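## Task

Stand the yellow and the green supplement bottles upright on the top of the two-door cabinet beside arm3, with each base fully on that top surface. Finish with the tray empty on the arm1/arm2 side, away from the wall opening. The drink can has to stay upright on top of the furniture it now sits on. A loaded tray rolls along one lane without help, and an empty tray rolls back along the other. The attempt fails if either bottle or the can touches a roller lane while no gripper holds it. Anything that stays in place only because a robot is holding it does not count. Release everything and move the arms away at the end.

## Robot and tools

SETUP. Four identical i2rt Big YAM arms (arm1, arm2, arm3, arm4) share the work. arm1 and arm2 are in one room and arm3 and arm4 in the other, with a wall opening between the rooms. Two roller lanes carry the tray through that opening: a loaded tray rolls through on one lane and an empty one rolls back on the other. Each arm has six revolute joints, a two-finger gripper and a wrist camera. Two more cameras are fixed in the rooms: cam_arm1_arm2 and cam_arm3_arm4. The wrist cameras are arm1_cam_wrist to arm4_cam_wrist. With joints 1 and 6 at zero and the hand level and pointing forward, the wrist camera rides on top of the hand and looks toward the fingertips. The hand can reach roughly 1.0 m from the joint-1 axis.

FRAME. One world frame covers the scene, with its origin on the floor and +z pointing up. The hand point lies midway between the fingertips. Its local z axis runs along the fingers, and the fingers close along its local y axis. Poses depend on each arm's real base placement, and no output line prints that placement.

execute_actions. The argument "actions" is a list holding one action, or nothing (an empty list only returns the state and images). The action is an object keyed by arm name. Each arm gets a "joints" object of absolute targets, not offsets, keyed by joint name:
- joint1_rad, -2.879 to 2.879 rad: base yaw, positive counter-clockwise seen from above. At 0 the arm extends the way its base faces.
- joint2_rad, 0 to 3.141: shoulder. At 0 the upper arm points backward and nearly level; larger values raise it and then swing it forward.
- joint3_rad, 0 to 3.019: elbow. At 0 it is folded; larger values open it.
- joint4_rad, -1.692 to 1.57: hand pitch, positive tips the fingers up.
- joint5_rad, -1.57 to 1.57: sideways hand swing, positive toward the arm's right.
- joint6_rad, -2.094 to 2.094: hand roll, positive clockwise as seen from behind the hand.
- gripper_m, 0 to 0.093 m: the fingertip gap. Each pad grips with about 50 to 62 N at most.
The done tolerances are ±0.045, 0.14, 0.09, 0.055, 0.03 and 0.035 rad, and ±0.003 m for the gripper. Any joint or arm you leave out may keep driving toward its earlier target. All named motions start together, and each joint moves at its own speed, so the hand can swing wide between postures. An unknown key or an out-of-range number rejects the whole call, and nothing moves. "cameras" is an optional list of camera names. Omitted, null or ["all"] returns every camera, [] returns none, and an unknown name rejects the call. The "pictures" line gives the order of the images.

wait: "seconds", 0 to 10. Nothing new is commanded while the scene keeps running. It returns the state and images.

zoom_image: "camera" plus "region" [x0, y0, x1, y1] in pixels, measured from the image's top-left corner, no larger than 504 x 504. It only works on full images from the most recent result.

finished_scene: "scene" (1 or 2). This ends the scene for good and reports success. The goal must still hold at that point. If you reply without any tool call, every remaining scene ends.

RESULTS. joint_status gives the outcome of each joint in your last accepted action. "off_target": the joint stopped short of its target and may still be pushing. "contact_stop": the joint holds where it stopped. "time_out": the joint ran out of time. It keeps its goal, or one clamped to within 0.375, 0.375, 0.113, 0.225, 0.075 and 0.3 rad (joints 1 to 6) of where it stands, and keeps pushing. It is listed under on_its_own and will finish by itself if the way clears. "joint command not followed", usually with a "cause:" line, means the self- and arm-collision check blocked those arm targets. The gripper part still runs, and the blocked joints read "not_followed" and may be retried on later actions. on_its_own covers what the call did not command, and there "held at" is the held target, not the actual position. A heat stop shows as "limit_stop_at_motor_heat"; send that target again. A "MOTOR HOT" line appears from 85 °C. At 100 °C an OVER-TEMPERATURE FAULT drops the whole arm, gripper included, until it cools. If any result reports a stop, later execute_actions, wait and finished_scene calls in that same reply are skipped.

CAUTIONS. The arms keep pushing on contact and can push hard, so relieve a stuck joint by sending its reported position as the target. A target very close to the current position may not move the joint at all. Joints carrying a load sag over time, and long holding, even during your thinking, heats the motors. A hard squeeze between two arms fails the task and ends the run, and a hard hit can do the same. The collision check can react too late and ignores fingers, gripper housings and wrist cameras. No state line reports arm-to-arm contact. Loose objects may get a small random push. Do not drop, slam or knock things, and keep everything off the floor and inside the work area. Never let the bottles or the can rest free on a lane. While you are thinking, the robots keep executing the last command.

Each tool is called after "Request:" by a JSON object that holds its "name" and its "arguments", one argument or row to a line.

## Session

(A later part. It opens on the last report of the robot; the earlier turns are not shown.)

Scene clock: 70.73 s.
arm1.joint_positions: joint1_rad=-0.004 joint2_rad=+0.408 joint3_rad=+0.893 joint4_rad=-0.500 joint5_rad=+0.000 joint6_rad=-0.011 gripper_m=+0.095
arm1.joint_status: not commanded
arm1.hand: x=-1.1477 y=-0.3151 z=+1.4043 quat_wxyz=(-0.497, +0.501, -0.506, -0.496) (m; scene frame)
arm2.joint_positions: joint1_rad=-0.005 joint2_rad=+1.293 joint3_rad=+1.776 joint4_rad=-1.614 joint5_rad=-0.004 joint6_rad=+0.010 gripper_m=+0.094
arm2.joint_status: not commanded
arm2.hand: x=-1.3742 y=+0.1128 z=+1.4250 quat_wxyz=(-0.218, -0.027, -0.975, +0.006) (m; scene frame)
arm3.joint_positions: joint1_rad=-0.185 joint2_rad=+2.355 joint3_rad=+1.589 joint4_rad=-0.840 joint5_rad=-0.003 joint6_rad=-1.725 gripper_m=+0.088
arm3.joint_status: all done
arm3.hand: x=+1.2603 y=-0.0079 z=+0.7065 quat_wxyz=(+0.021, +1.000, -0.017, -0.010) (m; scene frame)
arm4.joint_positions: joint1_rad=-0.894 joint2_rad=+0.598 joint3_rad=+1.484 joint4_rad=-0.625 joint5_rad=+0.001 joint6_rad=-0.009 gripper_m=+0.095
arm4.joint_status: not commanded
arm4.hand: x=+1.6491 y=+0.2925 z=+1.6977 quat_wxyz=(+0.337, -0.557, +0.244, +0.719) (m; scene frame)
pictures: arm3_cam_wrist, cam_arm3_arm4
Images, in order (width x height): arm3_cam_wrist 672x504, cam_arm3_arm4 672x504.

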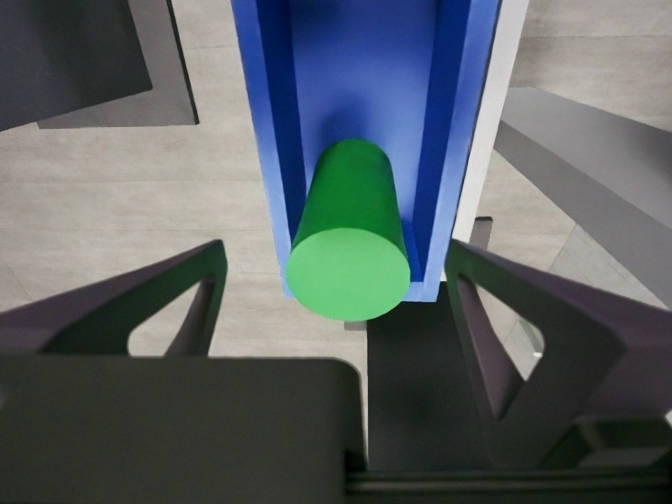

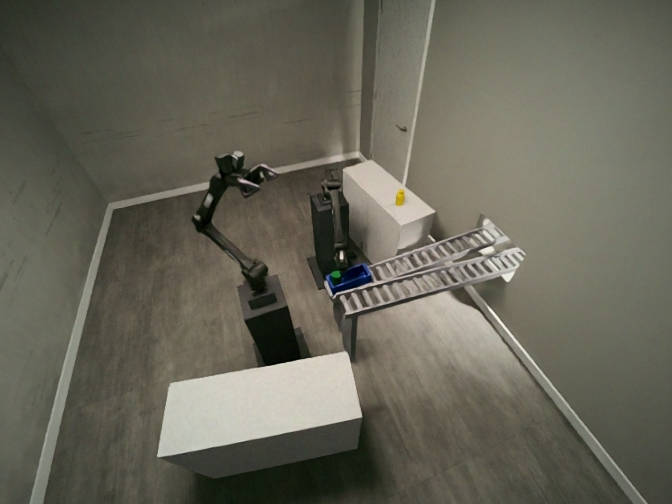

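Request:
{"name": "execute_actions", "arguments": {
  "actions": [
    {"arm3":{"joints":{"joint1_rad":-0.22,"joint2_rad":2.365,"joint3_rad":1.66,"joint4_rad":-0.825,"joint6_rad":-1.77}}}
  ],
  "cameras": ["arm3_cam_wrist","cam_arm3_arm4"]
}}

Request:
{"name": "zoom_image", "arguments": {
  "camera": "cam_arm3_arm4",
  "region": [310,220,400,310]
}}

Scene clock: 72.40 s.
arm1.joint_positions: joint1_rad=-0.004 joint2_rad=+0.408 joint3_rad=+0.893 joint4_rad=-0.500 joint5_rad=+0.000 joint6_rad=-0.011 gripper_m=+0.095
arm1.joint_status: not commanded
arm1.hand: x=-1.1477 y=-0.3151 z=+1.4043 quat_wxyz=(-0.497, +0.501, -0.506, -0.496) (m; scene frame)
arm2.joint_positions: joint1_rad=-0.005 joint2_rad=+1.293 joint3_rad=+1.776 joint4_rad=-1.614 joint5_rad=-0.004 joint6_rad=+0.010 gripper_m=+0.094
arm2.joint_status: not commanded
arm2.hand: x=-1.3742 y=+0.1128 z=+1.4250 quat_wxyz=(-0.218, -0.027, -0.975, +0.006) (m; scene frame)
arm3.joint_positions: joint1_rad=-0.222 joint2_rad=+2.355 joint3_rad=+1.622 joint4_rad=-0.834 joint5_rad=-0.003 joint6_rad=-1.755 gripper_m=+0.088
arm3.joint_status: all done
arm3.hand: x=+1.2864 y=+0.0054 z=+0.7152 quat_wxyz=(+0.001, +1.000, -0.021, -0.007) (m; scene frame)
arm4.joint_positions: joint1_rad=-0.894 joint2_rad=+0.598 joint3_rad=+1.484 joint4_rad=-0.625 joint5_rad=+0.001 joint6_rad=-0.009 gripper_m=+0.095
arm4.joint_status: not commanded
arm4.hand: x=+1.6491 y=+0.2925 z=+1.6977 quat_wxyz=(+0.337, -0.557, +0.244, +0.719) (m; scene frame)
pictures: arm3_cam_wrist, cam_arm3_arm4
Images, in order (width x height): arm3_cam_wrist 672x504, cam_arm3_arm4 672x504.

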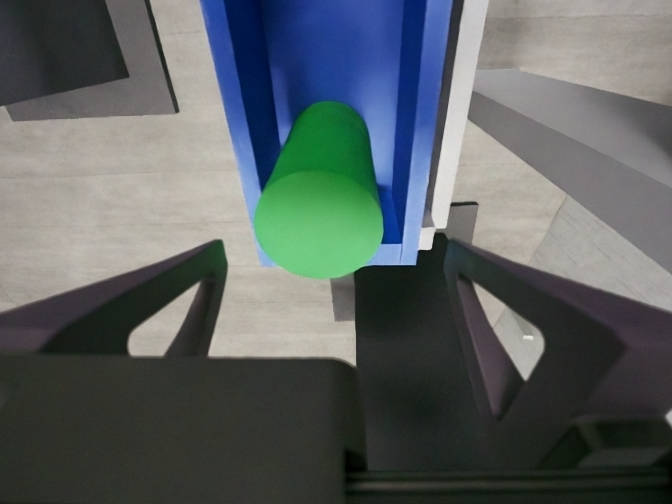

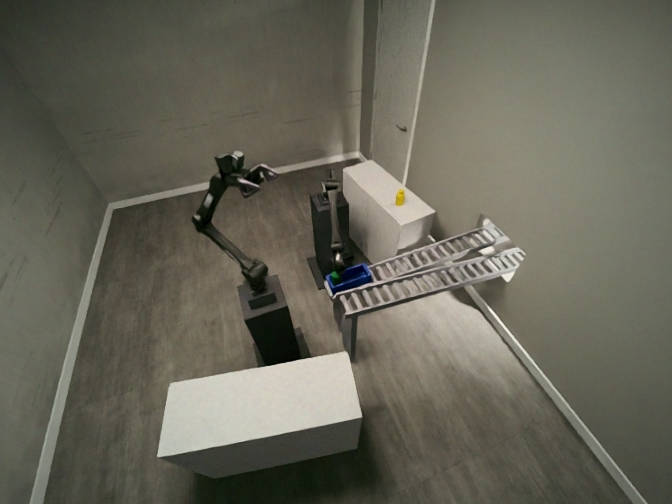

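Region (310, 220, 400, 310) of cam_arm3_arm4's 672x504 image, scaled by 5.600, with more detail than that image has.

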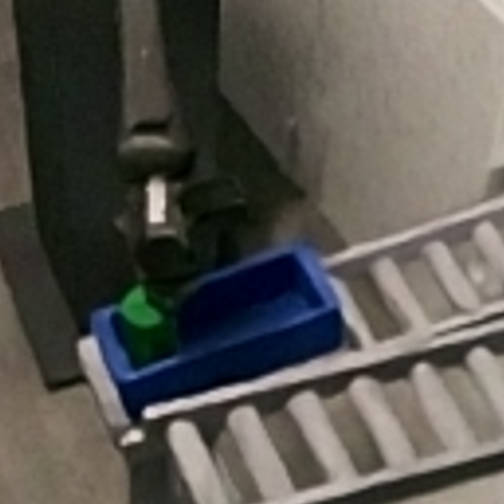

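Request:
{"name": "execute_actions", "arguments": {
  "actions": [
    {"arm3":{"joints":{"joint2_rad":2.455,"joint4_rad":-0.74,"gripper_m":0.093}}}
  ],
  "cameras": ["arm3_cam_wrist","cam_arm3_arm4"]
}}

Request:
{"name": "zoom_image", "arguments": {
  "camera": "cam_arm3_arm4",
  "region": [310,220,400,310]
}}

Scene clock: 74.37 s.
arm1.joint_positions: joint1_rad=-0.004 joint2_rad=+0.408 joint3_rad=+0.893 joint4_rad=-0.500 joint5_rad=+0.000 joint6_rad=-0.011 gripper_m=+0.095
arm1.joint_status: not commanded
arm1.hand: x=-1.1477 y=-0.3151 z=+1.4043 quat_wxyz=(-0.497, +0.501, -0.506, -0.496) (m; scene frame)
arm2.joint_positions: joint1_rad=-0.005 joint2_rad=+1.293 joint3_rad=+1.776 joint4_rad=-1.614 joint5_rad=-0.004 joint6_rad=+0.010 gripper_m=+0.094
arm2.joint_status: not commanded
arm2.hand: x=-1.3742 y=+0.1128 z=+1.4250 quat_wxyz=(-0.218, -0.027, -0.975, +0.006) (m; scene frame)
arm3.joint_positions: joint1_rad=-0.222 joint2_rad=+2.452 joint3_rad=+1.631 joint4_rad=-0.750 joint5_rad=-0.003 joint6_rad=-1.756 gripper_m=+0.093
arm3.joint_status: all done
arm3.hand: x=+1.2846 y=+0.0004 z=+0.6598 quat_wxyz=(+0.003, +1.000, -0.021, -0.007) (m; scene frame)
arm4.joint_positions: joint1_rad=-0.894 joint2_rad=+0.598 joint3_rad=+1.484 joint4_rad=-0.625 joint5_rad=+0.001 joint6_rad=-0.009 gripper_m=+0.095
arm4.joint_status: not commanded
arm4.hand: x=+1.6491 y=+0.2925 z=+1.6977 quat_wxyz=(+0.337, -0.557, +0.244, +0.719) (m; scene frame)
pictures: arm3_cam_wrist, cam_arm3_arm4
Images, in order (width x height): arm3_cam_wrist 672x504, cam_arm3_arm4 672x504.

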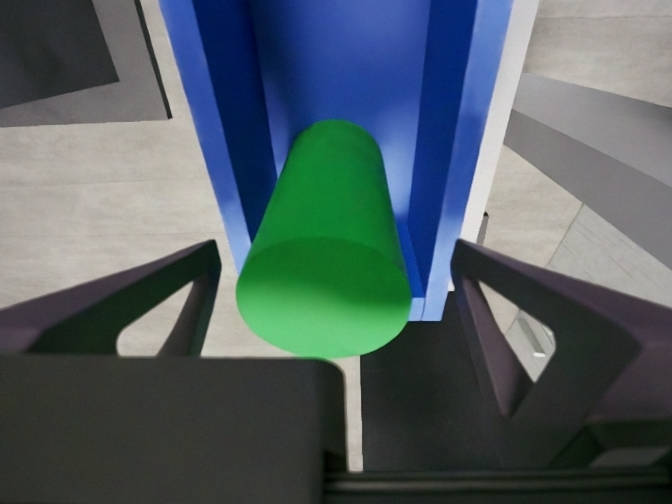

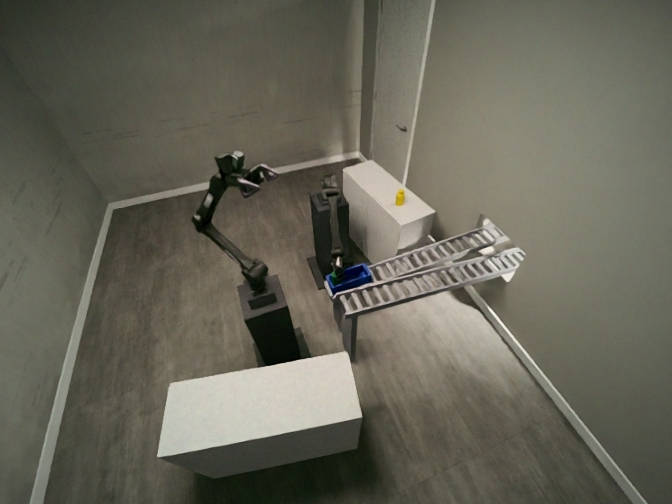

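Region (310, 220, 400, 310) of cam_arm3_arm4's 672x504 image, scaled by 5.600, with more detail than that image has.

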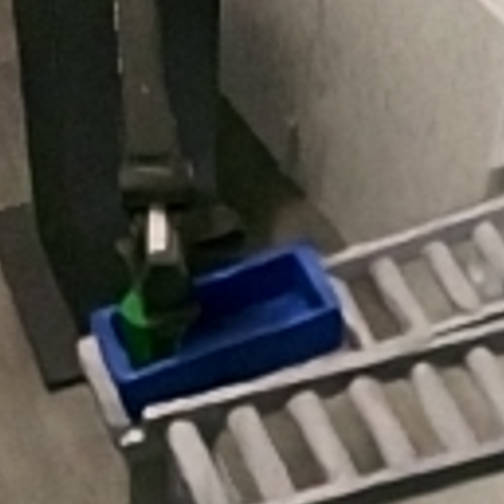

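Request:
{"name": "execute_actions", "arguments": {
  "actions": [
    {"arm3":{"joints":{"joint1_rad":-0.25,"joint6_rad":-1.79}}}
  ],
  "cameras": []
}}

Request:
{"name": "execute_actions", "arguments": {
  "actions": [
    {"arm3":{"joints":{"joint2_rad":2.495,"joint4_rad":-0.705}}}
  ],
  "cameras": ["arm3_cam_wrist","cam_arm3_arm4"]
}}

Request:
{"name": "zoom_image", "arguments": {
  "camera": "cam_arm3_arm4",
  "region": [310,220,400,310]
}}

Scene clock: 76.60 s.
arm1.joint_positions: joint1_rad=-0.004 joint2_rad=+0.408 joint3_rad=+0.893 joint4_rad=-0.500 joint5_rad=+0.000 joint6_rad=-0.011 gripper_m=+0.095
arm1.joint_status: not commanded
arm1.hand: x=-1.1477 y=-0.3151 z=+1.4043 quat_wxyz=(-0.497, +0.501, -0.506, -0.496) (m; scene frame)
arm2.joint_positions: joint1_rad=-0.005 joint2_rad=+1.293 joint3_rad=+1.776 joint4_rad=-1.614 joint5_rad=-0.004 joint6_rad=+0.010 gripper_m=+0.094
arm2.joint_status: not commanded
arm2.hand: x=-1.3742 y=+0.1128 z=+1.4250 quat_wxyz=(-0.218, -0.027, -0.975, +0.006) (m; scene frame)
arm3.joint_positions: joint1_rad=-0.249 joint2_rad=+2.452 joint3_rad=+1.631 joint4_rad=-0.750 joint5_rad=-0.003 joint6_rad=-1.775 gripper_m=+0.093
arm3.joint_status: all done
arm3.hand: x=+1.3013 y=-0.0037 z=+0.6596 quat_wxyz=(+0.003, +1.000, -0.025, -0.007) (m; scene frame)
arm4.joint_positions: joint1_rad=-0.894 joint2_rad=+0.598 joint3_rad=+1.484 joint4_rad=-0.625 joint5_rad=+0.001 joint6_rad=-0.009 gripper_m=+0.095
arm4.joint_status: not commanded
arm4.hand: x=+1.6491 y=+0.2925 z=+1.6977 quat_wxyz=(+0.337, -0.557, +0.244, +0.719) (m; scene frame)
pictures: none
No camera images: the call's "cameras" was empty. Leave "cameras" out to get every camera's image.

Scene clock: 77.37 s.
arm1.joint_positions: joint1_rad=-0.004 joint2_rad=+0.408 joint3_rad=+0.893 joint4_rad=-0.500 joint5_rad=+0.000 joint6_rad=-0.011 gripper_m=+0.095
arm1.joint_status: not commanded
arm1.hand: x=-1.1477 y=-0.3151 z=+1.4043 quat_wxyz=(-0.497, +0.501, -0.506, -0.496) (m; scene frame)
arm2.joint_positions: joint1_rad=-0.005 joint2_rad=+1.293 joint3_rad=+1.776 joint4_rad=-1.614 joint5_rad=-0.004 joint6_rad=+0.010 gripper_m=+0.094
arm2.joint_status: not commanded
arm2.hand: x=-1.3742 y=+0.1128 z=+1.4250 quat_wxyz=(-0.218, -0.027, -0.975, +0.006) (m; scene frame)
arm3.joint_positions: joint1_rad=-0.249 joint2_rad=+2.473 joint3_rad=+1.631 joint4_rad=-0.717 joint5_rad=-0.003 joint6_rad=-1.776 gripper_m=+0.093
arm3.joint_status: all done
arm3.hand: x=+1.3014 y=-0.0030 z=+0.6469 quat_wxyz=(-0.003, +1.000, -0.025, -0.006) (m; scene frame)
arm4.joint_positions: joint1_rad=-0.894 joint2_rad=+0.598 joint3_rad=+1.484 joint4_rad=-0.625 joint5_rad=+0.001 joint6_rad=-0.009 gripper_m=+0.095
arm4.joint_status: not commanded
arm4.hand: x=+1.6491 y=+0.2925 z=+1.6977 quat_wxyz=(+0.337, -0.557, +0.244, +0.719) (m; scene frame)
pictures: arm3_cam_wrist, cam_arm3_arm4
Images, in order (width x height): arm3_cam_wrist 672x504, cam_arm3_arm4 672x504.

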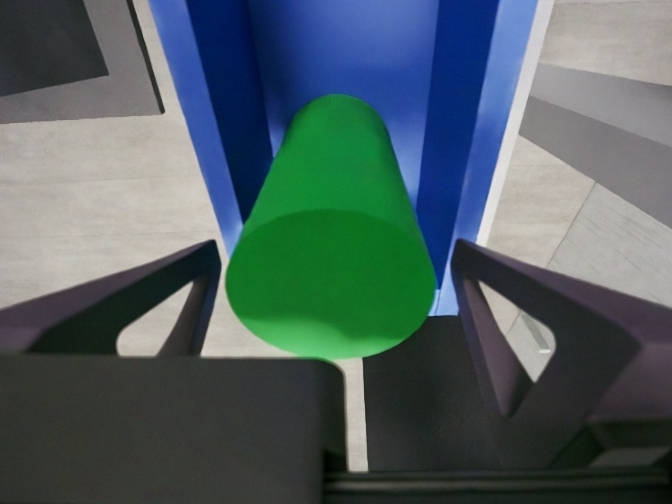

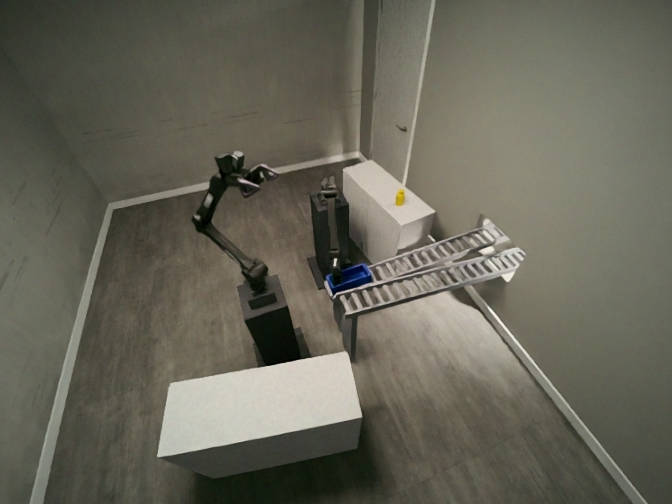

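Region (310, 220, 400, 310) of cam_arm3_arm4's 672x504 image, scaled by 5.600, with more detail than that image has.

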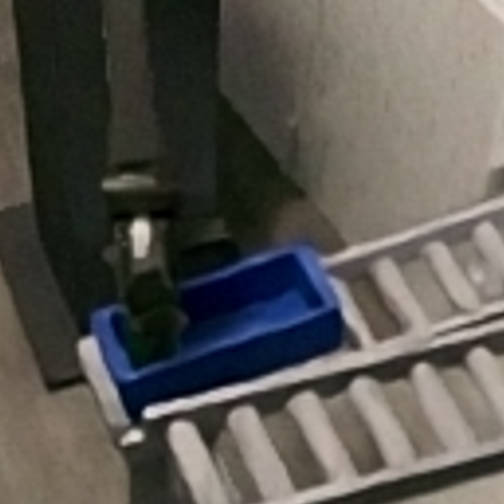

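Request:
{"name": "execute_actions", "arguments": {
  "actions": [
    {"arm3":{"joints":{"gripper_m":0.03}}}
  ],
  "cameras": ["arm3_cam_wrist"]
}}

Request:
{"name": "execute_actions", "arguments": {
  "actions": [
    {"arm3":{"joints":{"joint2_rad":2.2,"joint3_rad":1.62,"joint4_rad":-0.98}}}
  ],
  "cameras": ["arm3_cam_wrist"]
}}

Scene clock: 78.47 s.
arm1.joint_positions: joint1_rad=-0.004 joint2_rad=+0.408 joint3_rad=+0.893 joint4_rad=-0.500 joint5_rad=+0.000 joint6_rad=-0.011 gripper_m=+0.095
arm1.joint_status: not commanded
arm1.hand: x=-1.1477 y=-0.3151 z=+1.4043 quat_wxyz=(-0.497, +0.501, -0.506, -0.496) (m; scene frame)
arm2.joint_positions: joint1_rad=-0.005 joint2_rad=+1.293 joint3_rad=+1.776 joint4_rad=-1.614 joint5_rad=-0.004 joint6_rad=+0.010 gripper_m=+0.094
arm2.joint_status: not commanded
arm2.hand: x=-1.3742 y=+0.1128 z=+1.4250 quat_wxyz=(-0.218, -0.027, -0.975, +0.006) (m; scene frame)
arm3.joint_positions: joint1_rad=-0.249 joint2_rad=+2.473 joint3_rad=+1.631 joint4_rad=-0.715 joint5_rad=-0.002 joint6_rad=-1.776 gripper_m=+0.066
arm3.joint_status: gripper_m off_target (ended at +0.066, target +0.030)
arm3.hand: x=+1.3017 y=-0.0027 z=+0.6469 quat_wxyz=(-0.003, +1.000, -0.025, -0.005) (m; scene frame)
arm4.joint_positions: joint1_rad=-0.894 joint2_rad=+0.598 joint3_rad=+1.484 joint4_rad=-0.625 joint5_rad=+0.001 joint6_rad=-0.009 gripper_m=+0.095
arm4.joint_status: not commanded
arm4.hand: x=+1.6491 y=+0.2925 z=+1.6977 quat_wxyz=(+0.337, -0.557, +0.244, +0.719) (m; scene frame)
pictures: arm3_cam_wrist
Images, in order (width x height): arm3_cam_wrist 672x504.

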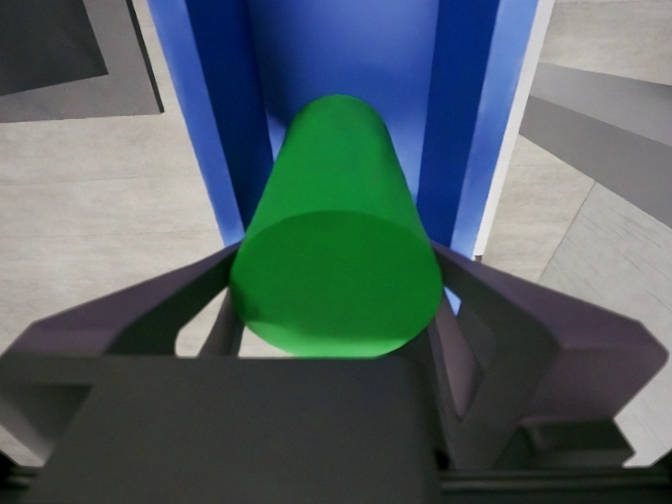

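Scene clock: 79.77 s.
arm1.joint_positions: joint1_rad=-0.004 joint2_rad=+0.408 joint3_rad=+0.893 joint4_rad=-0.500 joint5_rad=+0.000 joint6_rad=-0.011 gripper_m=+0.095
arm1.joint_status: not commanded
arm1.hand: x=-1.1477 y=-0.3151 z=+1.4043 quat_wxyz=(-0.497, +0.501, -0.506, -0.496) (m; scene frame)
arm2.joint_positions: joint1_rad=-0.005 joint2_rad=+1.293 joint3_rad=+1.776 joint4_rad=-1.614 joint5_rad=-0.004 joint6_rad=+0.010 gripper_m=+0.094
arm2.joint_status: not commanded
arm2.hand: x=-1.3742 y=+0.1128 z=+1.4250 quat_wxyz=(-0.218, -0.027, -0.975, +0.006) (m; scene frame)
arm3.joint_positions: joint1_rad=-0.248 joint2_rad=+2.195 joint3_rad=+1.616 joint4_rad=-0.970 joint5_rad=-0.003 joint6_rad=-1.776 gripper_m=+0.066
arm3.joint_status: all done
arm3.hand: x=+1.3039 y=+0.0031 z=+0.8091 quat_wxyz=(-0.008, +1.000, -0.024, -0.005) (m; scene frame)
arm4.joint_positions: joint1_rad=-0.894 joint2_rad=+0.598 joint3_rad=+1.484 joint4_rad=-0.625 joint5_rad=+0.001 joint6_rad=-0.009 gripper_m=+0.095
arm4.joint_status: not commanded
arm4.hand: x=+1.6491 y=+0.2925 z=+1.6977 quat_wxyz=(+0.337, -0.557, +0.244, +0.719) (m; scene frame)
pictures: arm3_cam_wrist
Images, in order (width x height): arm3_cam_wrist 672x504.

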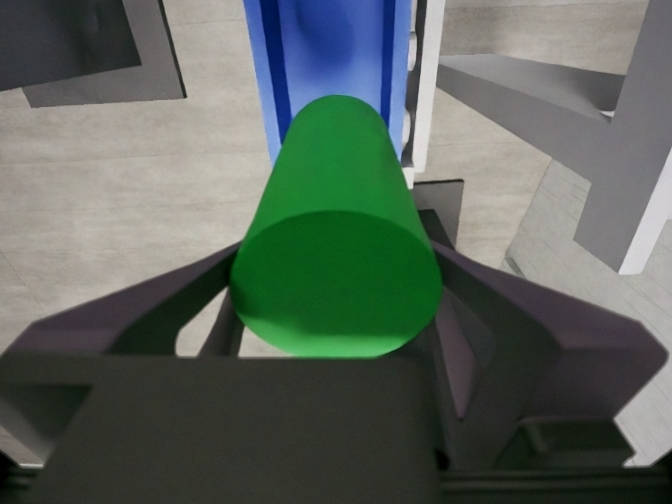

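Request:
{"name": "execute_actions", "arguments": {
  "actions": [
    {"arm3":{"joints":{"joint2_rad":1.64,"joint3_rad":1.58,"joint4_rad":-1.50}}}
  ],
  "cameras": []
}}

Request:
{"name": "execute_actions", "arguments": {
  "actions": [
    {"arm3":{"joints":{"joint1_rad":1.72,"joint6_rad":0}}}
  ],
  "cameras": ["arm3_cam_wrist","cam_arm3_arm4"]
}}

Scene clock: 82.47 s.
arm1.joint_positions: joint1_rad=-0.004 joint2_rad=+0.408 joint3_rad=+0.893 joint4_rad=-0.500 joint5_rad=+0.000 joint6_rad=-0.011 gripper_m=+0.095
arm1.joint_status: not commanded
arm1.hand: x=-1.1477 y=-0.3151 z=+1.4043 quat_wxyz=(-0.497, +0.501, -0.506, -0.496) (m; scene frame)
arm2.joint_positions: joint1_rad=-0.005 joint2_rad=+1.293 joint3_rad=+1.776 joint4_rad=-1.614 joint5_rad=-0.004 joint6_rad=+0.010 gripper_m=+0.094
arm2.joint_status: not commanded
arm2.hand: x=-1.3742 y=+0.1128 z=+1.4250 quat_wxyz=(-0.218, -0.027, -0.975, +0.006) (m; scene frame)
arm3.joint_positions: joint1_rad=-0.248 joint2_rad=+1.649 joint3_rad=+1.555 joint4_rad=-1.494 joint5_rad=-0.002 joint6_rad=-1.777 gripper_m=+0.066
arm3.joint_status: all done
arm3.hand: x=+1.2753 y=-0.1193 z=+1.0879 quat_wxyz=(+0.012, +1.000, -0.024, -0.009) (m; scene frame)
arm4.joint_positions: joint1_rad=-0.894 joint2_rad=+0.598 joint3_rad=+1.484 joint4_rad=-0.625 joint5_rad=+0.001 joint6_rad=-0.009 gripper_m=+0.095
arm4.joint_status: not commanded
arm4.hand: x=+1.6491 y=+0.2925 z=+1.6977 quat_wxyz=(+0.337, -0.557, +0.244, +0.719) (m; scene frame)
pictures: none
No camera images: the call's "cameras" was empty. Leave "cameras" out to get every camera's image.

Scene clock: 84.73 s.
arm1.joint_positions: joint1_rad=-0.004 joint2_rad=+0.408 joint3_rad=+0.893 joint4_rad=-0.500 joint5_rad=+0.000 joint6_rad=-0.011 gripper_m=+0.095
arm1.joint_status: not commanded
arm1.hand: x=-1.1477 y=-0.3151 z=+1.4043 quat_wxyz=(-0.497, +0.501, -0.506, -0.496) (m; scene frame)
arm2.joint_positions: joint1_rad=-0.005 joint2_rad=+1.293 joint3_rad=+1.776 joint4_rad=-1.614 joint5_rad=-0.004 joint6_rad=+0.010 gripper_m=+0.094
arm2.joint_status: not commanded
arm2.hand: x=-1.3742 y=+0.1128 z=+1.4250 quat_wxyz=(-0.218, -0.027, -0.975, +0.006) (m; scene frame)
arm3.joint_positions: joint1_rad=+1.726 joint2_rad=+1.649 joint3_rad=+1.555 joint4_rad=-1.494 joint5_rad=-0.002 joint6_rad=-0.015 gripper_m=+0.066
arm3.joint_status: all done
arm3.hand: x=+0.6616 y=-0.6726 z=+1.0990 quat_wxyz=(+0.003, +0.997, +0.083, +0.002) (m; scene frame)
arm4.joint_positions: joint1_rad=-0.894 joint2_rad=+0.598 joint3_rad=+1.484 joint4_rad=-0.625 joint5_rad=+0.001 joint6_rad=-0.009 gripper_m=+0.095
arm4.joint_status: not commanded
arm4.hand: x=+1.6491 y=+0.2925 z=+1.6977 quat_wxyz=(+0.337, -0.557, +0.244, +0.719) (m; scene frame)
pictures: arm3_cam_wrist, cam_arm3_arm4
Images, in order (width x height): arm3_cam_wrist 672x504, cam_arm3_arm4 672x504.

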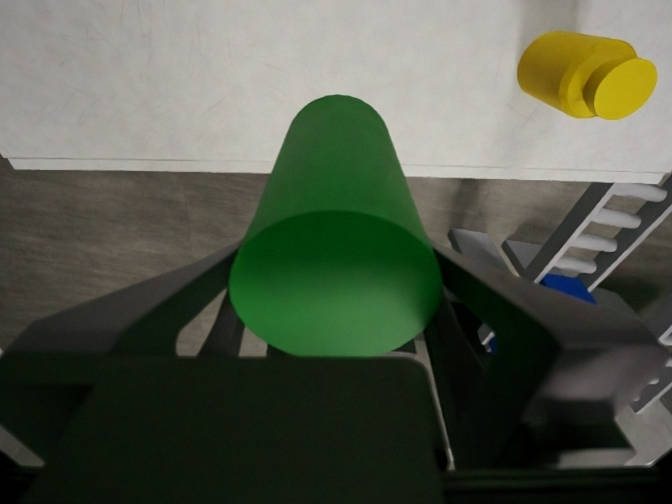

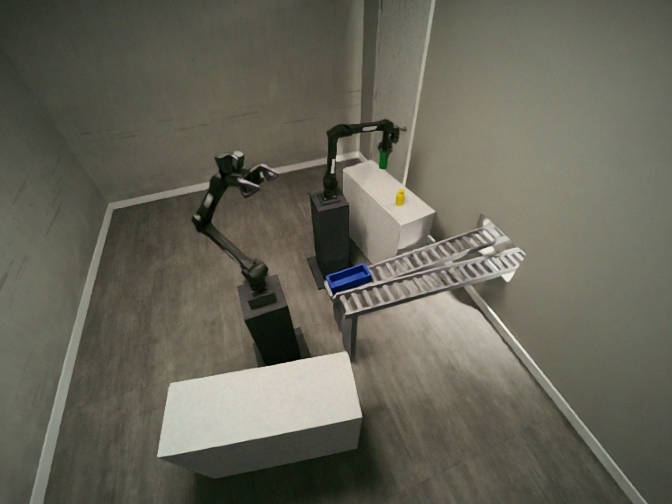

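Request:
{"name": "execute_actions", "arguments": {
  "actions": [
    {"arm3":{"joints":{"joint2_rad":2.0,"joint3_rad":1.52,"joint4_rad":-1.10}}}
  ],
  "cameras": []
}}

Request:
{"name": "execute_actions", "arguments": {
  "actions": [
    {"arm3":{"joints":{"joint2_rad":2.075,"joint4_rad":-1.04}}}
  ],
  "cameras": ["arm3_cam_wrist","cam_arm3_arm4"]
}}

Request:
{"name": "zoom_image", "arguments": {
  "camera": "cam_arm3_arm4",
  "region": [340,130,440,230]
}}

Scene clock: 86.53 s.
arm1.joint_positions: joint1_rad=-0.004 joint2_rad=+0.408 joint3_rad=+0.893 joint4_rad=-0.500 joint5_rad=+0.000 joint6_rad=-0.011 gripper_m=+0.095
arm1.joint_status: not commanded
arm1.hand: x=-1.1477 y=-0.3151 z=+1.4043 quat_wxyz=(-0.497, +0.501, -0.506, -0.496) (m; scene frame)
arm2.joint_positions: joint1_rad=-0.005 joint2_rad=+1.293 joint3_rad=+1.776 joint4_rad=-1.614 joint5_rad=-0.004 joint6_rad=+0.010 gripper_m=+0.094
arm2.joint_status: not commanded
arm2.hand: x=-1.3742 y=+0.1128 z=+1.4250 quat_wxyz=(-0.218, -0.027, -0.975, +0.006) (m; scene frame)
arm3.joint_positions: joint1_rad=+1.725 joint2_rad=+2.032 joint3_rad=+1.505 joint4_rad=-1.114 joint5_rad=-0.001 joint6_rad=-0.013 gripper_m=+0.065
arm3.joint_status: all done
arm3.hand: x=+0.5906 y=-0.6838 z=+0.8812 quat_wxyz=(+0.001, +0.996, +0.081, +0.028) (m; scene frame)
arm4.joint_positions: joint1_rad=-0.894 joint2_rad=+0.598 joint3_rad=+1.484 joint4_rad=-0.625 joint5_rad=+0.001 joint6_rad=-0.009 gripper_m=+0.095
arm4.joint_status: not commanded
arm4.hand: x=+1.6491 y=+0.2925 z=+1.6977 quat_wxyz=(+0.337, -0.557, +0.244, +0.719) (m; scene frame)
pictures: none
No camera images: the call's "cameras" was empty. Leave "cameras" out to get every camera's image.

Scene clock: 87.17 s.
arm1.joint_positions: joint1_rad=-0.004 joint2_rad=+0.408 joint3_rad=+0.893 joint4_rad=-0.500 joint5_rad=+0.000 joint6_rad=-0.011 gripper_m=+0.095
arm1.joint_status: not commanded
arm1.hand: x=-1.1477 y=-0.3151 z=+1.4043 quat_wxyz=(-0.497, +0.501, -0.506, -0.496) (m; scene frame)
arm2.joint_positions: joint1_rad=-0.005 joint2_rad=+1.293 joint3_rad=+1.776 joint4_rad=-1.614 joint5_rad=-0.004 joint6_rad=+0.010 gripper_m=+0.094
arm2.joint_status: not commanded
arm2.hand: x=-1.3742 y=+0.1128 z=+1.4250 quat_wxyz=(-0.218, -0.027, -0.975, +0.006) (m; scene frame)
arm3.joint_positions: joint1_rad=+1.725 joint2_rad=+2.032 joint3_rad=+1.505 joint4_rad=-1.072 joint5_rad=-0.001 joint6_rad=-0.010 gripper_m=+0.065
arm3.joint_status: all done
arm3.hand: x=+0.5804 y=-0.6853 z=+0.8806 quat_wxyz=(+0.002, +0.997, +0.080, +0.008) (m; scene frame)
arm4.joint_positions: joint1_rad=-0.894 joint2_rad=+0.598 joint3_rad=+1.484 joint4_rad=-0.625 joint5_rad=+0.001 joint6_rad=-0.009 gripper_m=+0.095
arm4.joint_status: not commanded
arm4.hand: x=+1.6491 y=+0.2925 z=+1.6977 quat_wxyz=(+0.337, -0.557, +0.244, +0.719) (m; scene frame)
pictures: arm3_cam_wrist, cam_arm3_arm4
Images, in order (width x height): arm3_cam_wrist 672x504, cam_arm3_arm4 672x504.

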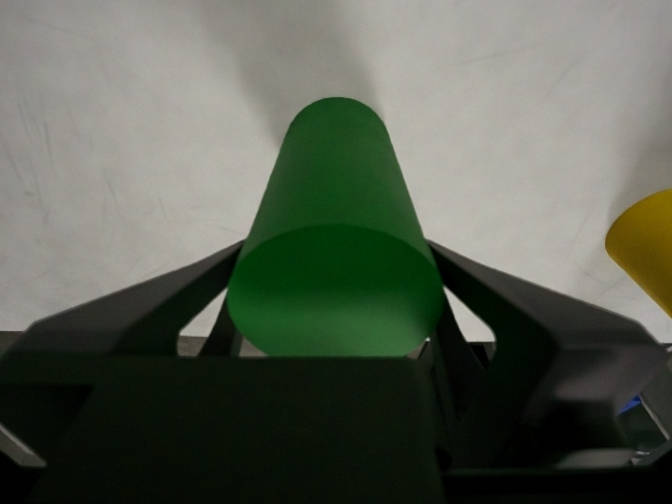

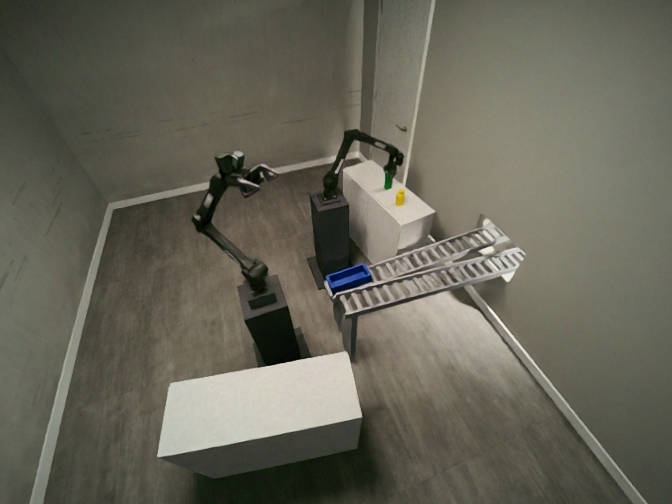

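Region (340, 130, 440, 230) of cam_arm3_arm4's 672x504 image, scaled by 5.040, with more detail than that image has.

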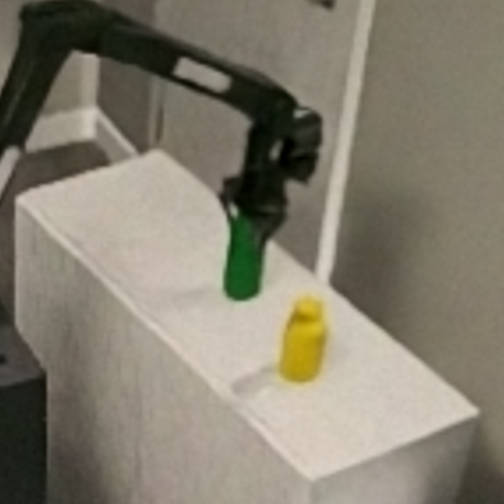

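Request:
{"name": "execute_actions", "arguments": {
  "actions": [
    {"arm3":{"joints":{"joint2_rad":2.03,"gripper_m":0.093}}}
  ],
  "cameras": []
}}

Request:
{"name": "execute_actions", "arguments": {
  "actions": [
    {"arm3":{"joints":{"joint2_rad":1.70,"joint3_rad":1.57,"joint4_rad":-1.42}}}
  ],
  "cameras": ["arm3_cam_wrist","cam_arm3_arm4"]
}}

Scene clock: 88.50 s.
arm1.joint_positions: joint1_rad=-0.004 joint2_rad=+0.408 joint3_rad=+0.893 joint4_rad=-0.500 joint5_rad=+0.000 joint6_rad=-0.011 gripper_m=+0.095
arm1.joint_status: not commanded
arm1.hand: x=-1.1477 y=-0.3151 z=+1.4043 quat_wxyz=(-0.497, +0.501, -0.506, -0.496) (m; scene frame)
arm2.joint_positions: joint1_rad=-0.005 joint2_rad=+1.293 joint3_rad=+1.776 joint4_rad=-1.614 joint5_rad=-0.004 joint6_rad=+0.010 gripper_m=+0.094
arm2.joint_status: not commanded
arm2.hand: x=-1.3742 y=+0.1128 z=+1.4250 quat_wxyz=(-0.218, -0.027, -0.975, +0.006) (m; scene frame)
arm3.joint_positions: joint1_rad=+1.725 joint2_rad=+2.032 joint3_rad=+1.505 joint4_rad=-1.052 joint5_rad=-0.001 joint6_rad=-0.010 gripper_m=+0.093
arm3.joint_status: all done
arm3.hand: x=+0.5756 y=-0.6860 z=+0.8806 quat_wxyz=(+0.003, +0.997, +0.080, -0.002) (m; scene frame)
arm4.joint_positions: joint1_rad=-0.894 joint2_rad=+0.598 joint3_rad=+1.484 joint4_rad=-0.625 joint5_rad=+0.001 joint6_rad=-0.009 gripper_m=+0.095
arm4.joint_status: not commanded
arm4.hand: x=+1.6491 y=+0.2925 z=+1.6977 quat_wxyz=(+0.337, -0.557, +0.244, +0.719) (m; scene frame)
pictures: none
No camera images: the call's "cameras" was empty. Leave "cameras" out to get every camera's image.

Scene clock: 89.87 s.
arm1.joint_positions: joint1_rad=-0.004 joint2_rad=+0.408 joint3_rad=+0.893 joint4_rad=-0.500 joint5_rad=+0.000 joint6_rad=-0.011 gripper_m=+0.095
arm1.joint_status: not commanded
arm1.hand: x=-1.1477 y=-0.3151 z=+1.4043 quat_wxyz=(-0.497, +0.501, -0.506, -0.496) (m; scene frame)
arm2.joint_positions: joint1_rad=-0.005 joint2_rad=+1.293 joint3_rad=+1.776 joint4_rad=-1.614 joint5_rad=-0.004 joint6_rad=+0.010 gripper_m=+0.094
arm2.joint_status: not commanded
arm2.hand: x=-1.3742 y=+0.1128 z=+1.4250 quat_wxyz=(-0.218, -0.027, -0.975, +0.006) (m; scene frame)
arm3.joint_positions: joint1_rad=+1.725 joint2_rad=+1.687 joint3_rad=+1.547 joint4_rad=-1.410 joint5_rad=-0.001 joint6_rad=-0.010 gripper_m=+0.093
arm3.joint_status: all done
arm3.hand: x=+0.6402 y=-0.6753 z=+1.0781 quat_wxyz=(+0.004, +0.997, +0.080, -0.016) (m; scene frame)
arm4.joint_positions: joint1_rad=-0.894 joint2_rad=+0.598 joint3_rad=+1.484 joint4_rad=-0.625 joint5_rad=+0.001 joint6_rad=-0.009 gripper_m=+0.095
arm4.joint_status: not commanded
arm4.hand: x=+1.6491 y=+0.2925 z=+1.6977 quat_wxyz=(+0.337, -0.557, +0.244, +0.719) (m; scene frame)
pictures: arm3_cam_wrist, cam_arm3_arm4
Images, in order (width x height): arm3_cam_wrist 672x504, cam_arm3_arm4 672x504.

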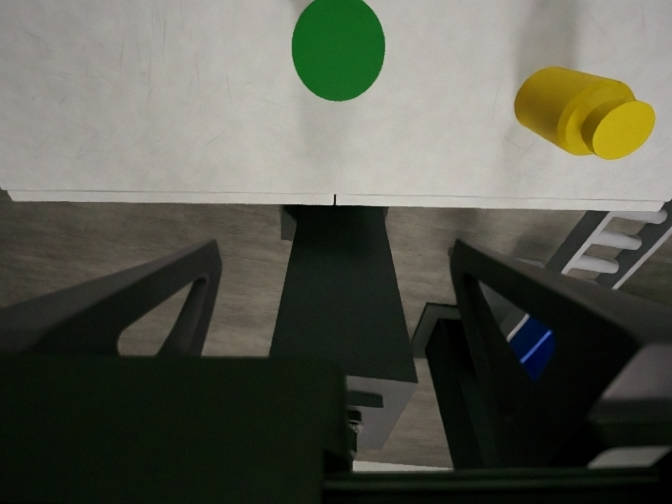

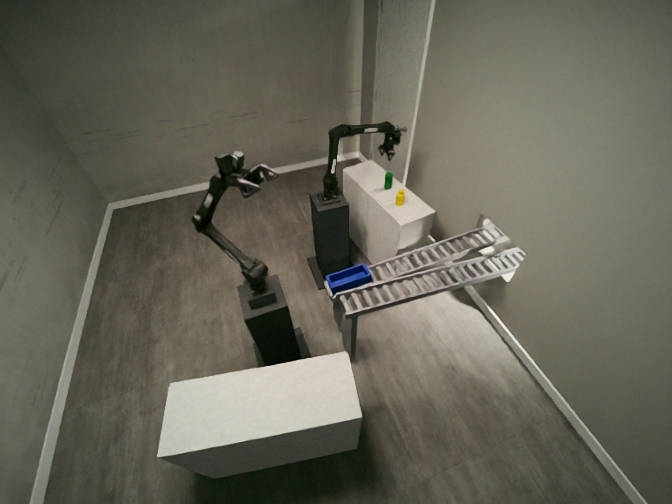

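Request:
{"name": "execute_actions", "arguments": {
  "actions": [
    {"arm4":{"joints":{"joint1_rad":0.287,"joint2_rad":2.04,"joint3_rad":1.74,"joint4_rad":-1.24,"joint5_rad":0,"joint6_rad":0.29}},"arm3":{"joints":{"joint1_rad":2.2,"joint2_rad":0.8,"joint3_rad":1.0,"joint4_rad":-1.0}}}
  ],
  "cameras": ["arm4_cam_wrist","cam_arm3_arm4"]
}}

Scene clock: 94.63 s.
arm1.joint_positions: joint1_rad=-0.004 joint2_rad=+0.408 joint3_rad=+0.893 joint4_rad=-0.500 joint5_rad=+0.000 joint6_rad=-0.011 gripper_m=+0.095
arm1.joint_status: not commanded
arm1.hand: x=-1.1477 y=-0.3151 z=+1.4043 quat_wxyz=(-0.497, +0.501, -0.506, -0.496) (m; scene frame)
arm2.joint_positions: joint1_rad=-0.005 joint2_rad=+1.293 joint3_rad=+1.776 joint4_rad=-1.614 joint5_rad=-0.004 joint6_rad=+0.010 gripper_m=+0.094
arm2.joint_status: not commanded
arm2.hand: x=-1.3742 y=+0.1128 z=+1.4250 quat_wxyz=(-0.218, -0.027, -0.975, +0.006) (m; scene frame)
arm3.joint_positions: joint1_rad=+2.208 joint2_rad=+0.792 joint3_rad=+1.004 joint4_rad=-1.018 joint5_rad=-0.002 joint6_rad=-0.010 gripper_m=+0.093
arm3.joint_status: all done
arm3.hand: x=+0.8720 y=-0.8032 z=+1.2272 quat_wxyz=(+0.117, +0.878, +0.293, -0.361) (m; scene frame)
arm4.joint_positions: joint1_rad=+0.284 joint2_rad=+2.029 joint3_rad=+1.724 joint4_rad=-1.228 joint5_rad=+0.000 joint6_rad=+0.280 gripper_m=+0.095
arm4.joint_status: all done
arm4.hand: x=+1.2126 y=-0.0680 z=+1.0093 quat_wxyz=(+0.000, -1.000, -0.021, +0.013) (m; scene frame)
pictures: arm4_cam_wrist, cam_arm3_arm4
Images, in order (width x height): arm4_cam_wrist 672x504, cam_arm3_arm4 672x504.

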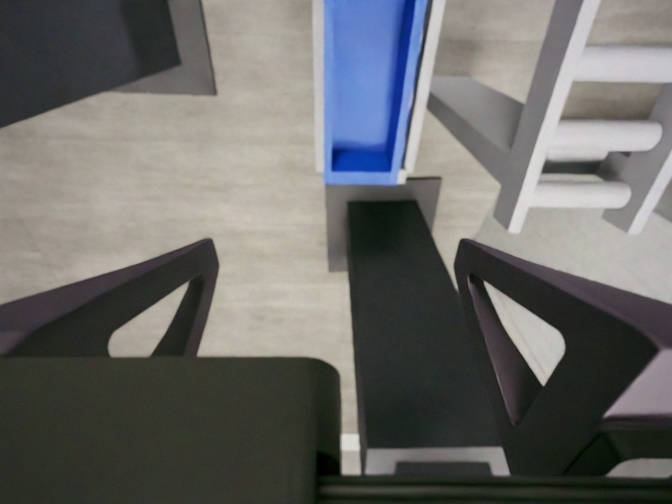

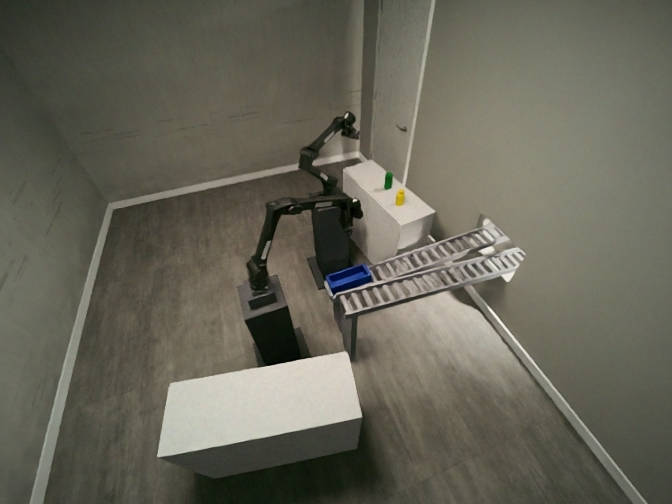

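Request:
{"name": "execute_actions", "arguments": {
  "actions": [
    {"arm4":{"joints":{"joint2_rad":2.50,"joint3_rad":1.68,"joint4_rad":-0.72,"gripper_m":0.06}}}
  ],
  "cameras": ["arm4_cam_wrist","cam_arm3_arm4"]
}}

Scene clock: 97.80 s.
arm1.joint_positions: joint1_rad=-0.004 joint2_rad=+0.408 joint3_rad=+0.893 joint4_rad=-0.500 joint5_rad=+0.000 joint6_rad=-0.011 gripper_m=+0.095
arm1.joint_status: not commanded
arm1.hand: x=-1.1477 y=-0.3151 z=+1.4043 quat_wxyz=(-0.497, +0.501, -0.506, -0.496) (m; scene frame)
arm2.joint_positions: joint1_rad=-0.005 joint2_rad=+1.293 joint3_rad=+1.776 joint4_rad=-1.614 joint5_rad=-0.004 joint6_rad=+0.010 gripper_m=+0.094
arm2.joint_status: not commanded
arm2.hand: x=-1.3742 y=+0.1128 z=+1.4250 quat_wxyz=(-0.218, -0.027, -0.975, +0.006) (m; scene frame)
arm3.joint_positions: joint1_rad=+2.208 joint2_rad=+0.792 joint3_rad=+1.004 joint4_rad=-1.018 joint5_rad=-0.002 joint6_rad=-0.010 gripper_m=+0.093
arm3.joint_status: not commanded
arm3.hand: x=+0.8720 y=-0.8032 z=+1.2272 quat_wxyz=(+0.117, +0.878, +0.293, -0.361) (m; scene frame)
arm4.joint_positions: joint1_rad=+0.284 joint2_rad=+2.534 joint3_rad=+1.661 joint4_rad=-0.733 joint5_rad=+0.000 joint6_rad=+0.280 gripper_m=+0.060
arm4.joint_status: all done
arm4.hand: x=+1.2306 y=-0.0594 z=+0.6827 quat_wxyz=(+0.011, -0.999, -0.021, -0.022) (m; scene frame)
pictures: arm4_cam_wrist, cam_arm3_arm4
Images, in order (width x height): arm4_cam_wrist 672x504, cam_arm3_arm4 672x504.

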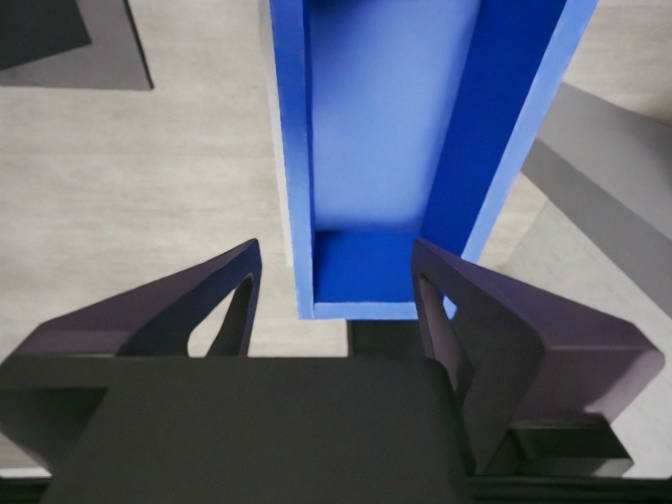

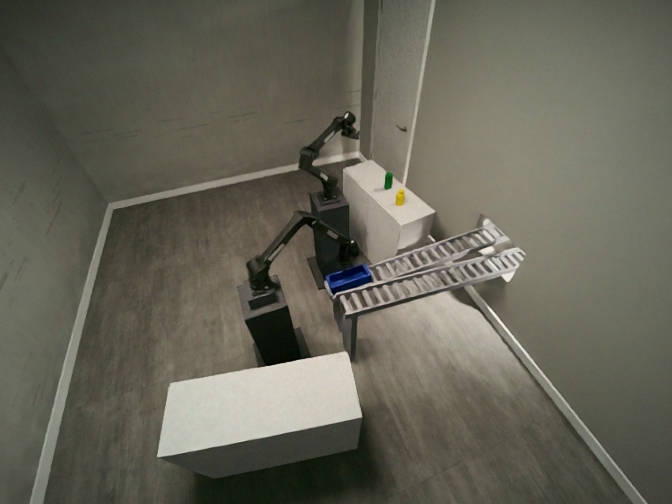

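Request:
{"name": "execute_actions", "arguments": {
  "actions": [
    {"arm4":{"joints":{"joint1_rad":0.32,"joint2_rad":2.565,"joint3_rad":1.78,"joint4_rad":-0.745,"joint6_rad":0.33}}}
  ],
  "cameras": ["arm4_cam_wrist"]
}}

Scene clock: 100.93 s.
arm1.joint_positions: joint1_rad=-0.004 joint2_rad=+0.408 joint3_rad=+0.893 joint4_rad=-0.500 joint5_rad=+0.000 joint6_rad=-0.011 gripper_m=+0.095
arm1.joint_status: not commanded
arm1.hand: x=-1.1477 y=-0.3151 z=+1.4043 quat_wxyz=(-0.497, +0.501, -0.506, -0.496) (m; scene frame)
arm2.joint_positions: joint1_rad=-0.005 joint2_rad=+1.293 joint3_rad=+1.776 joint4_rad=-1.614 joint5_rad=-0.004 joint6_rad=+0.010 gripper_m=+0.094
arm2.joint_status: not commanded
arm2.hand: x=-1.3742 y=+0.1128 z=+1.4250 quat_wxyz=(-0.218, -0.027, -0.975, +0.006) (m; scene frame)
arm3.joint_positions: joint1_rad=+2.208 joint2_rad=+0.792 joint3_rad=+1.004 joint4_rad=-1.018 joint5_rad=-0.002 joint6_rad=-0.010 gripper_m=+0.093
arm3.joint_status: not commanded
arm3.hand: x=+0.8720 y=-0.8032 z=+1.2272 quat_wxyz=(+0.117, +0.878, +0.293, -0.361) (m; scene frame)
arm4.joint_positions: joint1_rad=+0.320 joint2_rad=+2.549 joint3_rad=+1.741 joint4_rad=-0.737 joint5_rad=+0.000 joint6_rad=+0.320 gripper_m=+0.060
arm4.joint_status: all done
arm4.hand: x=+1.2047 y=-0.0930 z=+0.6928 quat_wxyz=(+0.001, -1.000, -0.020, +0.007) (m; scene frame)
pictures: arm4_cam_wrist
Images, in order (width x height): arm4_cam_wrist 672x504.

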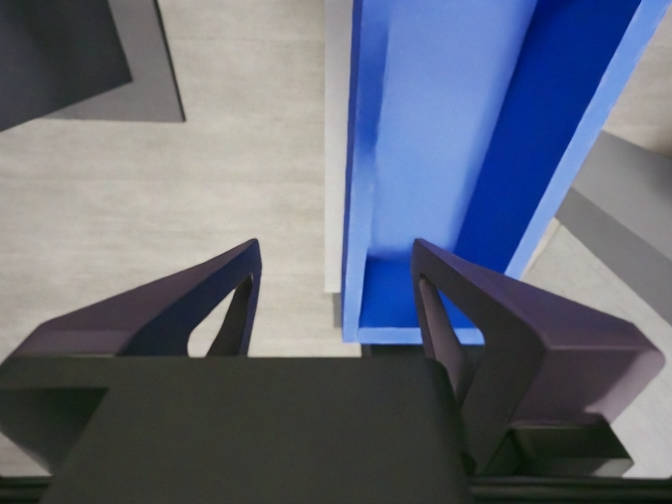

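Request:
{"name": "execute_actions", "arguments": {
  "actions": [
    {"arm4":{"joints":{"joint1_rad":0.30,"joint2_rad":2.66,"joint3_rad":1.815,"joint4_rad":-0.69,"joint6_rad":0.315,"gripper_m":0.05}}}
  ],
  "cameras": ["arm4_cam_wrist"]
}}

Scene clock: 102.93 s.
arm1.joint_positions: joint1_rad=-0.004 joint2_rad=+0.408 joint3_rad=+0.893 joint4_rad=-0.500 joint5_rad=+0.000 joint6_rad=-0.011 gripper_m=+0.095
arm1.joint_status: not commanded
arm1.hand: x=-1.1477 y=-0.3151 z=+1.4043 quat_wxyz=(-0.497, +0.501, -0.506, -0.496) (m; scene frame)
arm2.joint_positions: joint1_rad=-0.005 joint2_rad=+1.293 joint3_rad=+1.776 joint4_rad=-1.614 joint5_rad=-0.004 joint6_rad=+0.010 gripper_m=+0.094
arm2.joint_status: not commanded
arm2.hand: x=-1.3742 y=+0.1128 z=+1.4250 quat_wxyz=(-0.218, -0.027, -0.975, +0.006) (m; scene frame)
arm3.joint_positions: joint1_rad=+2.208 joint2_rad=+0.792 joint3_rad=+1.004 joint4_rad=-1.018 joint5_rad=-0.002 joint6_rad=-0.010 gripper_m=+0.093
arm3.joint_status: not commanded
arm3.hand: x=+0.8720 y=-0.8032 z=+1.2272 quat_wxyz=(+0.117, +0.878, +0.293, -0.361) (m; scene frame)
arm4.joint_positions: joint1_rad=+0.306 joint2_rad=+2.661 joint3_rad=+1.783 joint4_rad=-0.700 joint5_rad=+0.000 joint6_rad=+0.320 gripper_m=+0.050
arm4.joint_status: all done
arm4.hand: x=+1.2141 y=-0.0792 z=+0.6351 quat_wxyz=(+0.007, -1.000, -0.012, -0.009) (m; scene frame)
pictures: arm4_cam_wrist
Images, in order (width x height): arm4_cam_wrist 672x504.

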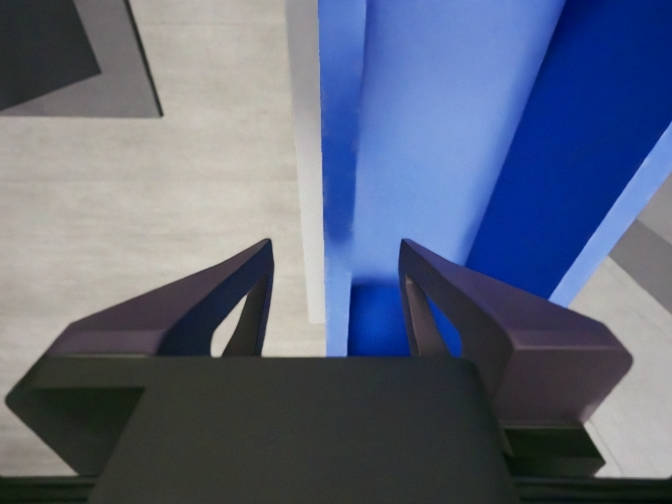

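Request:
{"name": "execute_actions", "arguments": {
  "actions": [
    {"arm4":{"joints":{"joint2_rad":2.72,"joint3_rad":1.84,"joint4_rad":-0.665}}}
  ],
  "cameras": ["arm4_cam_wrist"]
}}

Request:
{"name": "execute_actions", "arguments": {
  "actions": [
    {"arm4":{"joints":{"gripper_m":0.0}}}
  ],
  "cameras": ["arm4_cam_wrist"]
}}

Scene clock: 104.30 s.
arm1.joint_positions: joint1_rad=-0.004 joint2_rad=+0.408 joint3_rad=+0.893 joint4_rad=-0.500 joint5_rad=+0.000 joint6_rad=-0.011 gripper_m=+0.095
arm1.joint_status: not commanded
arm1.hand: x=-1.1477 y=-0.3151 z=+1.4043 quat_wxyz=(-0.497, +0.501, -0.506, -0.496) (m; scene frame)
arm2.joint_positions: joint1_rad=-0.005 joint2_rad=+1.293 joint3_rad=+1.776 joint4_rad=-1.614 joint5_rad=-0.004 joint6_rad=+0.010 gripper_m=+0.094
arm2.joint_status: not commanded
arm2.hand: x=-1.3742 y=+0.1128 z=+1.4250 quat_wxyz=(-0.218, -0.027, -0.975, +0.006) (m; scene frame)
arm3.joint_positions: joint1_rad=+2.208 joint2_rad=+0.792 joint3_rad=+1.004 joint4_rad=-1.018 joint5_rad=-0.002 joint6_rad=-0.010 gripper_m=+0.093
arm3.joint_status: not commanded
arm3.hand: x=+0.8720 y=-0.8032 z=+1.2272 quat_wxyz=(+0.117, +0.878, +0.293, -0.361) (m; scene frame)
arm4.joint_positions: joint1_rad=+0.306 joint2_rad=+2.708 joint3_rad=+1.802 joint4_rad=-0.676 joint5_rad=+0.000 joint6_rad=+0.320 gripper_m=+0.050
arm4.joint_status: all done
arm4.hand: x=+1.2185 y=-0.0775 z=+0.6112 quat_wxyz=(+0.008, -1.000, -0.012, -0.011) (m; scene frame)
pictures: arm4_cam_wrist
Images, in order (width x height): arm4_cam_wrist 672x504.

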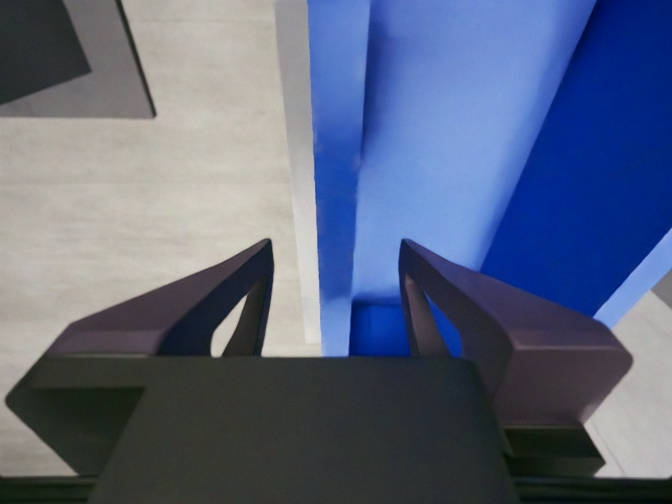

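Scene clock: 104.90 s.
arm1.joint_positions: joint1_rad=-0.004 joint2_rad=+0.408 joint3_rad=+0.893 joint4_rad=-0.500 joint5_rad=+0.000 joint6_rad=-0.011 gripper_m=+0.095
arm1.joint_status: not commanded
arm1.hand: x=-1.1477 y=-0.3151 z=+1.4043 quat_wxyz=(-0.497, +0.501, -0.506, -0.496) (m; scene frame)
arm2.joint_positions: joint1_rad=-0.005 joint2_rad=+1.293 joint3_rad=+1.776 joint4_rad=-1.614 joint5_rad=-0.004 joint6_rad=+0.010 gripper_m=+0.094
arm2.joint_status: not commanded
arm2.hand: x=-1.3742 y=+0.1128 z=+1.4250 quat_wxyz=(-0.218, -0.027, -0.975, +0.006) (m; scene frame)
arm3.joint_positions: joint1_rad=+2.208 joint2_rad=+0.792 joint3_rad=+1.004 joint4_rad=-1.018 joint5_rad=-0.002 joint6_rad=-0.010 gripper_m=+0.093
arm3.joint_status: not commanded
arm3.hand: x=+0.8720 y=-0.8032 z=+1.2272 quat_wxyz=(+0.117, +0.878, +0.293, -0.361) (m; scene frame)
arm4.joint_positions: joint1_rad=+0.306 joint2_rad=+2.708 joint3_rad=+1.802 joint4_rad=-0.675 joint5_rad=-0.002 joint6_rad=+0.320 gripper_m=+0.011
arm4.joint_status: gripper_m off_target (ended at +0.011, target +0.000)
arm4.hand: x=+1.2182 y=-0.0779 z=+0.6112 quat_wxyz=(+0.006, -1.000, -0.012, -0.010) (m; scene frame)
pictures: arm4_cam_wrist
Images, in order (width x height): arm4_cam_wrist 672x504.

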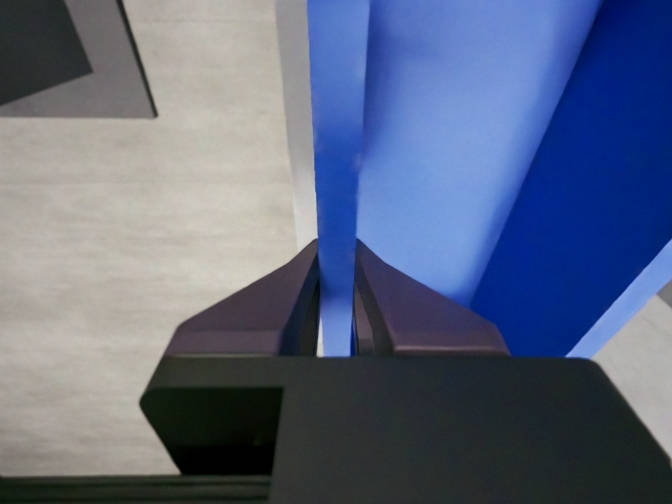

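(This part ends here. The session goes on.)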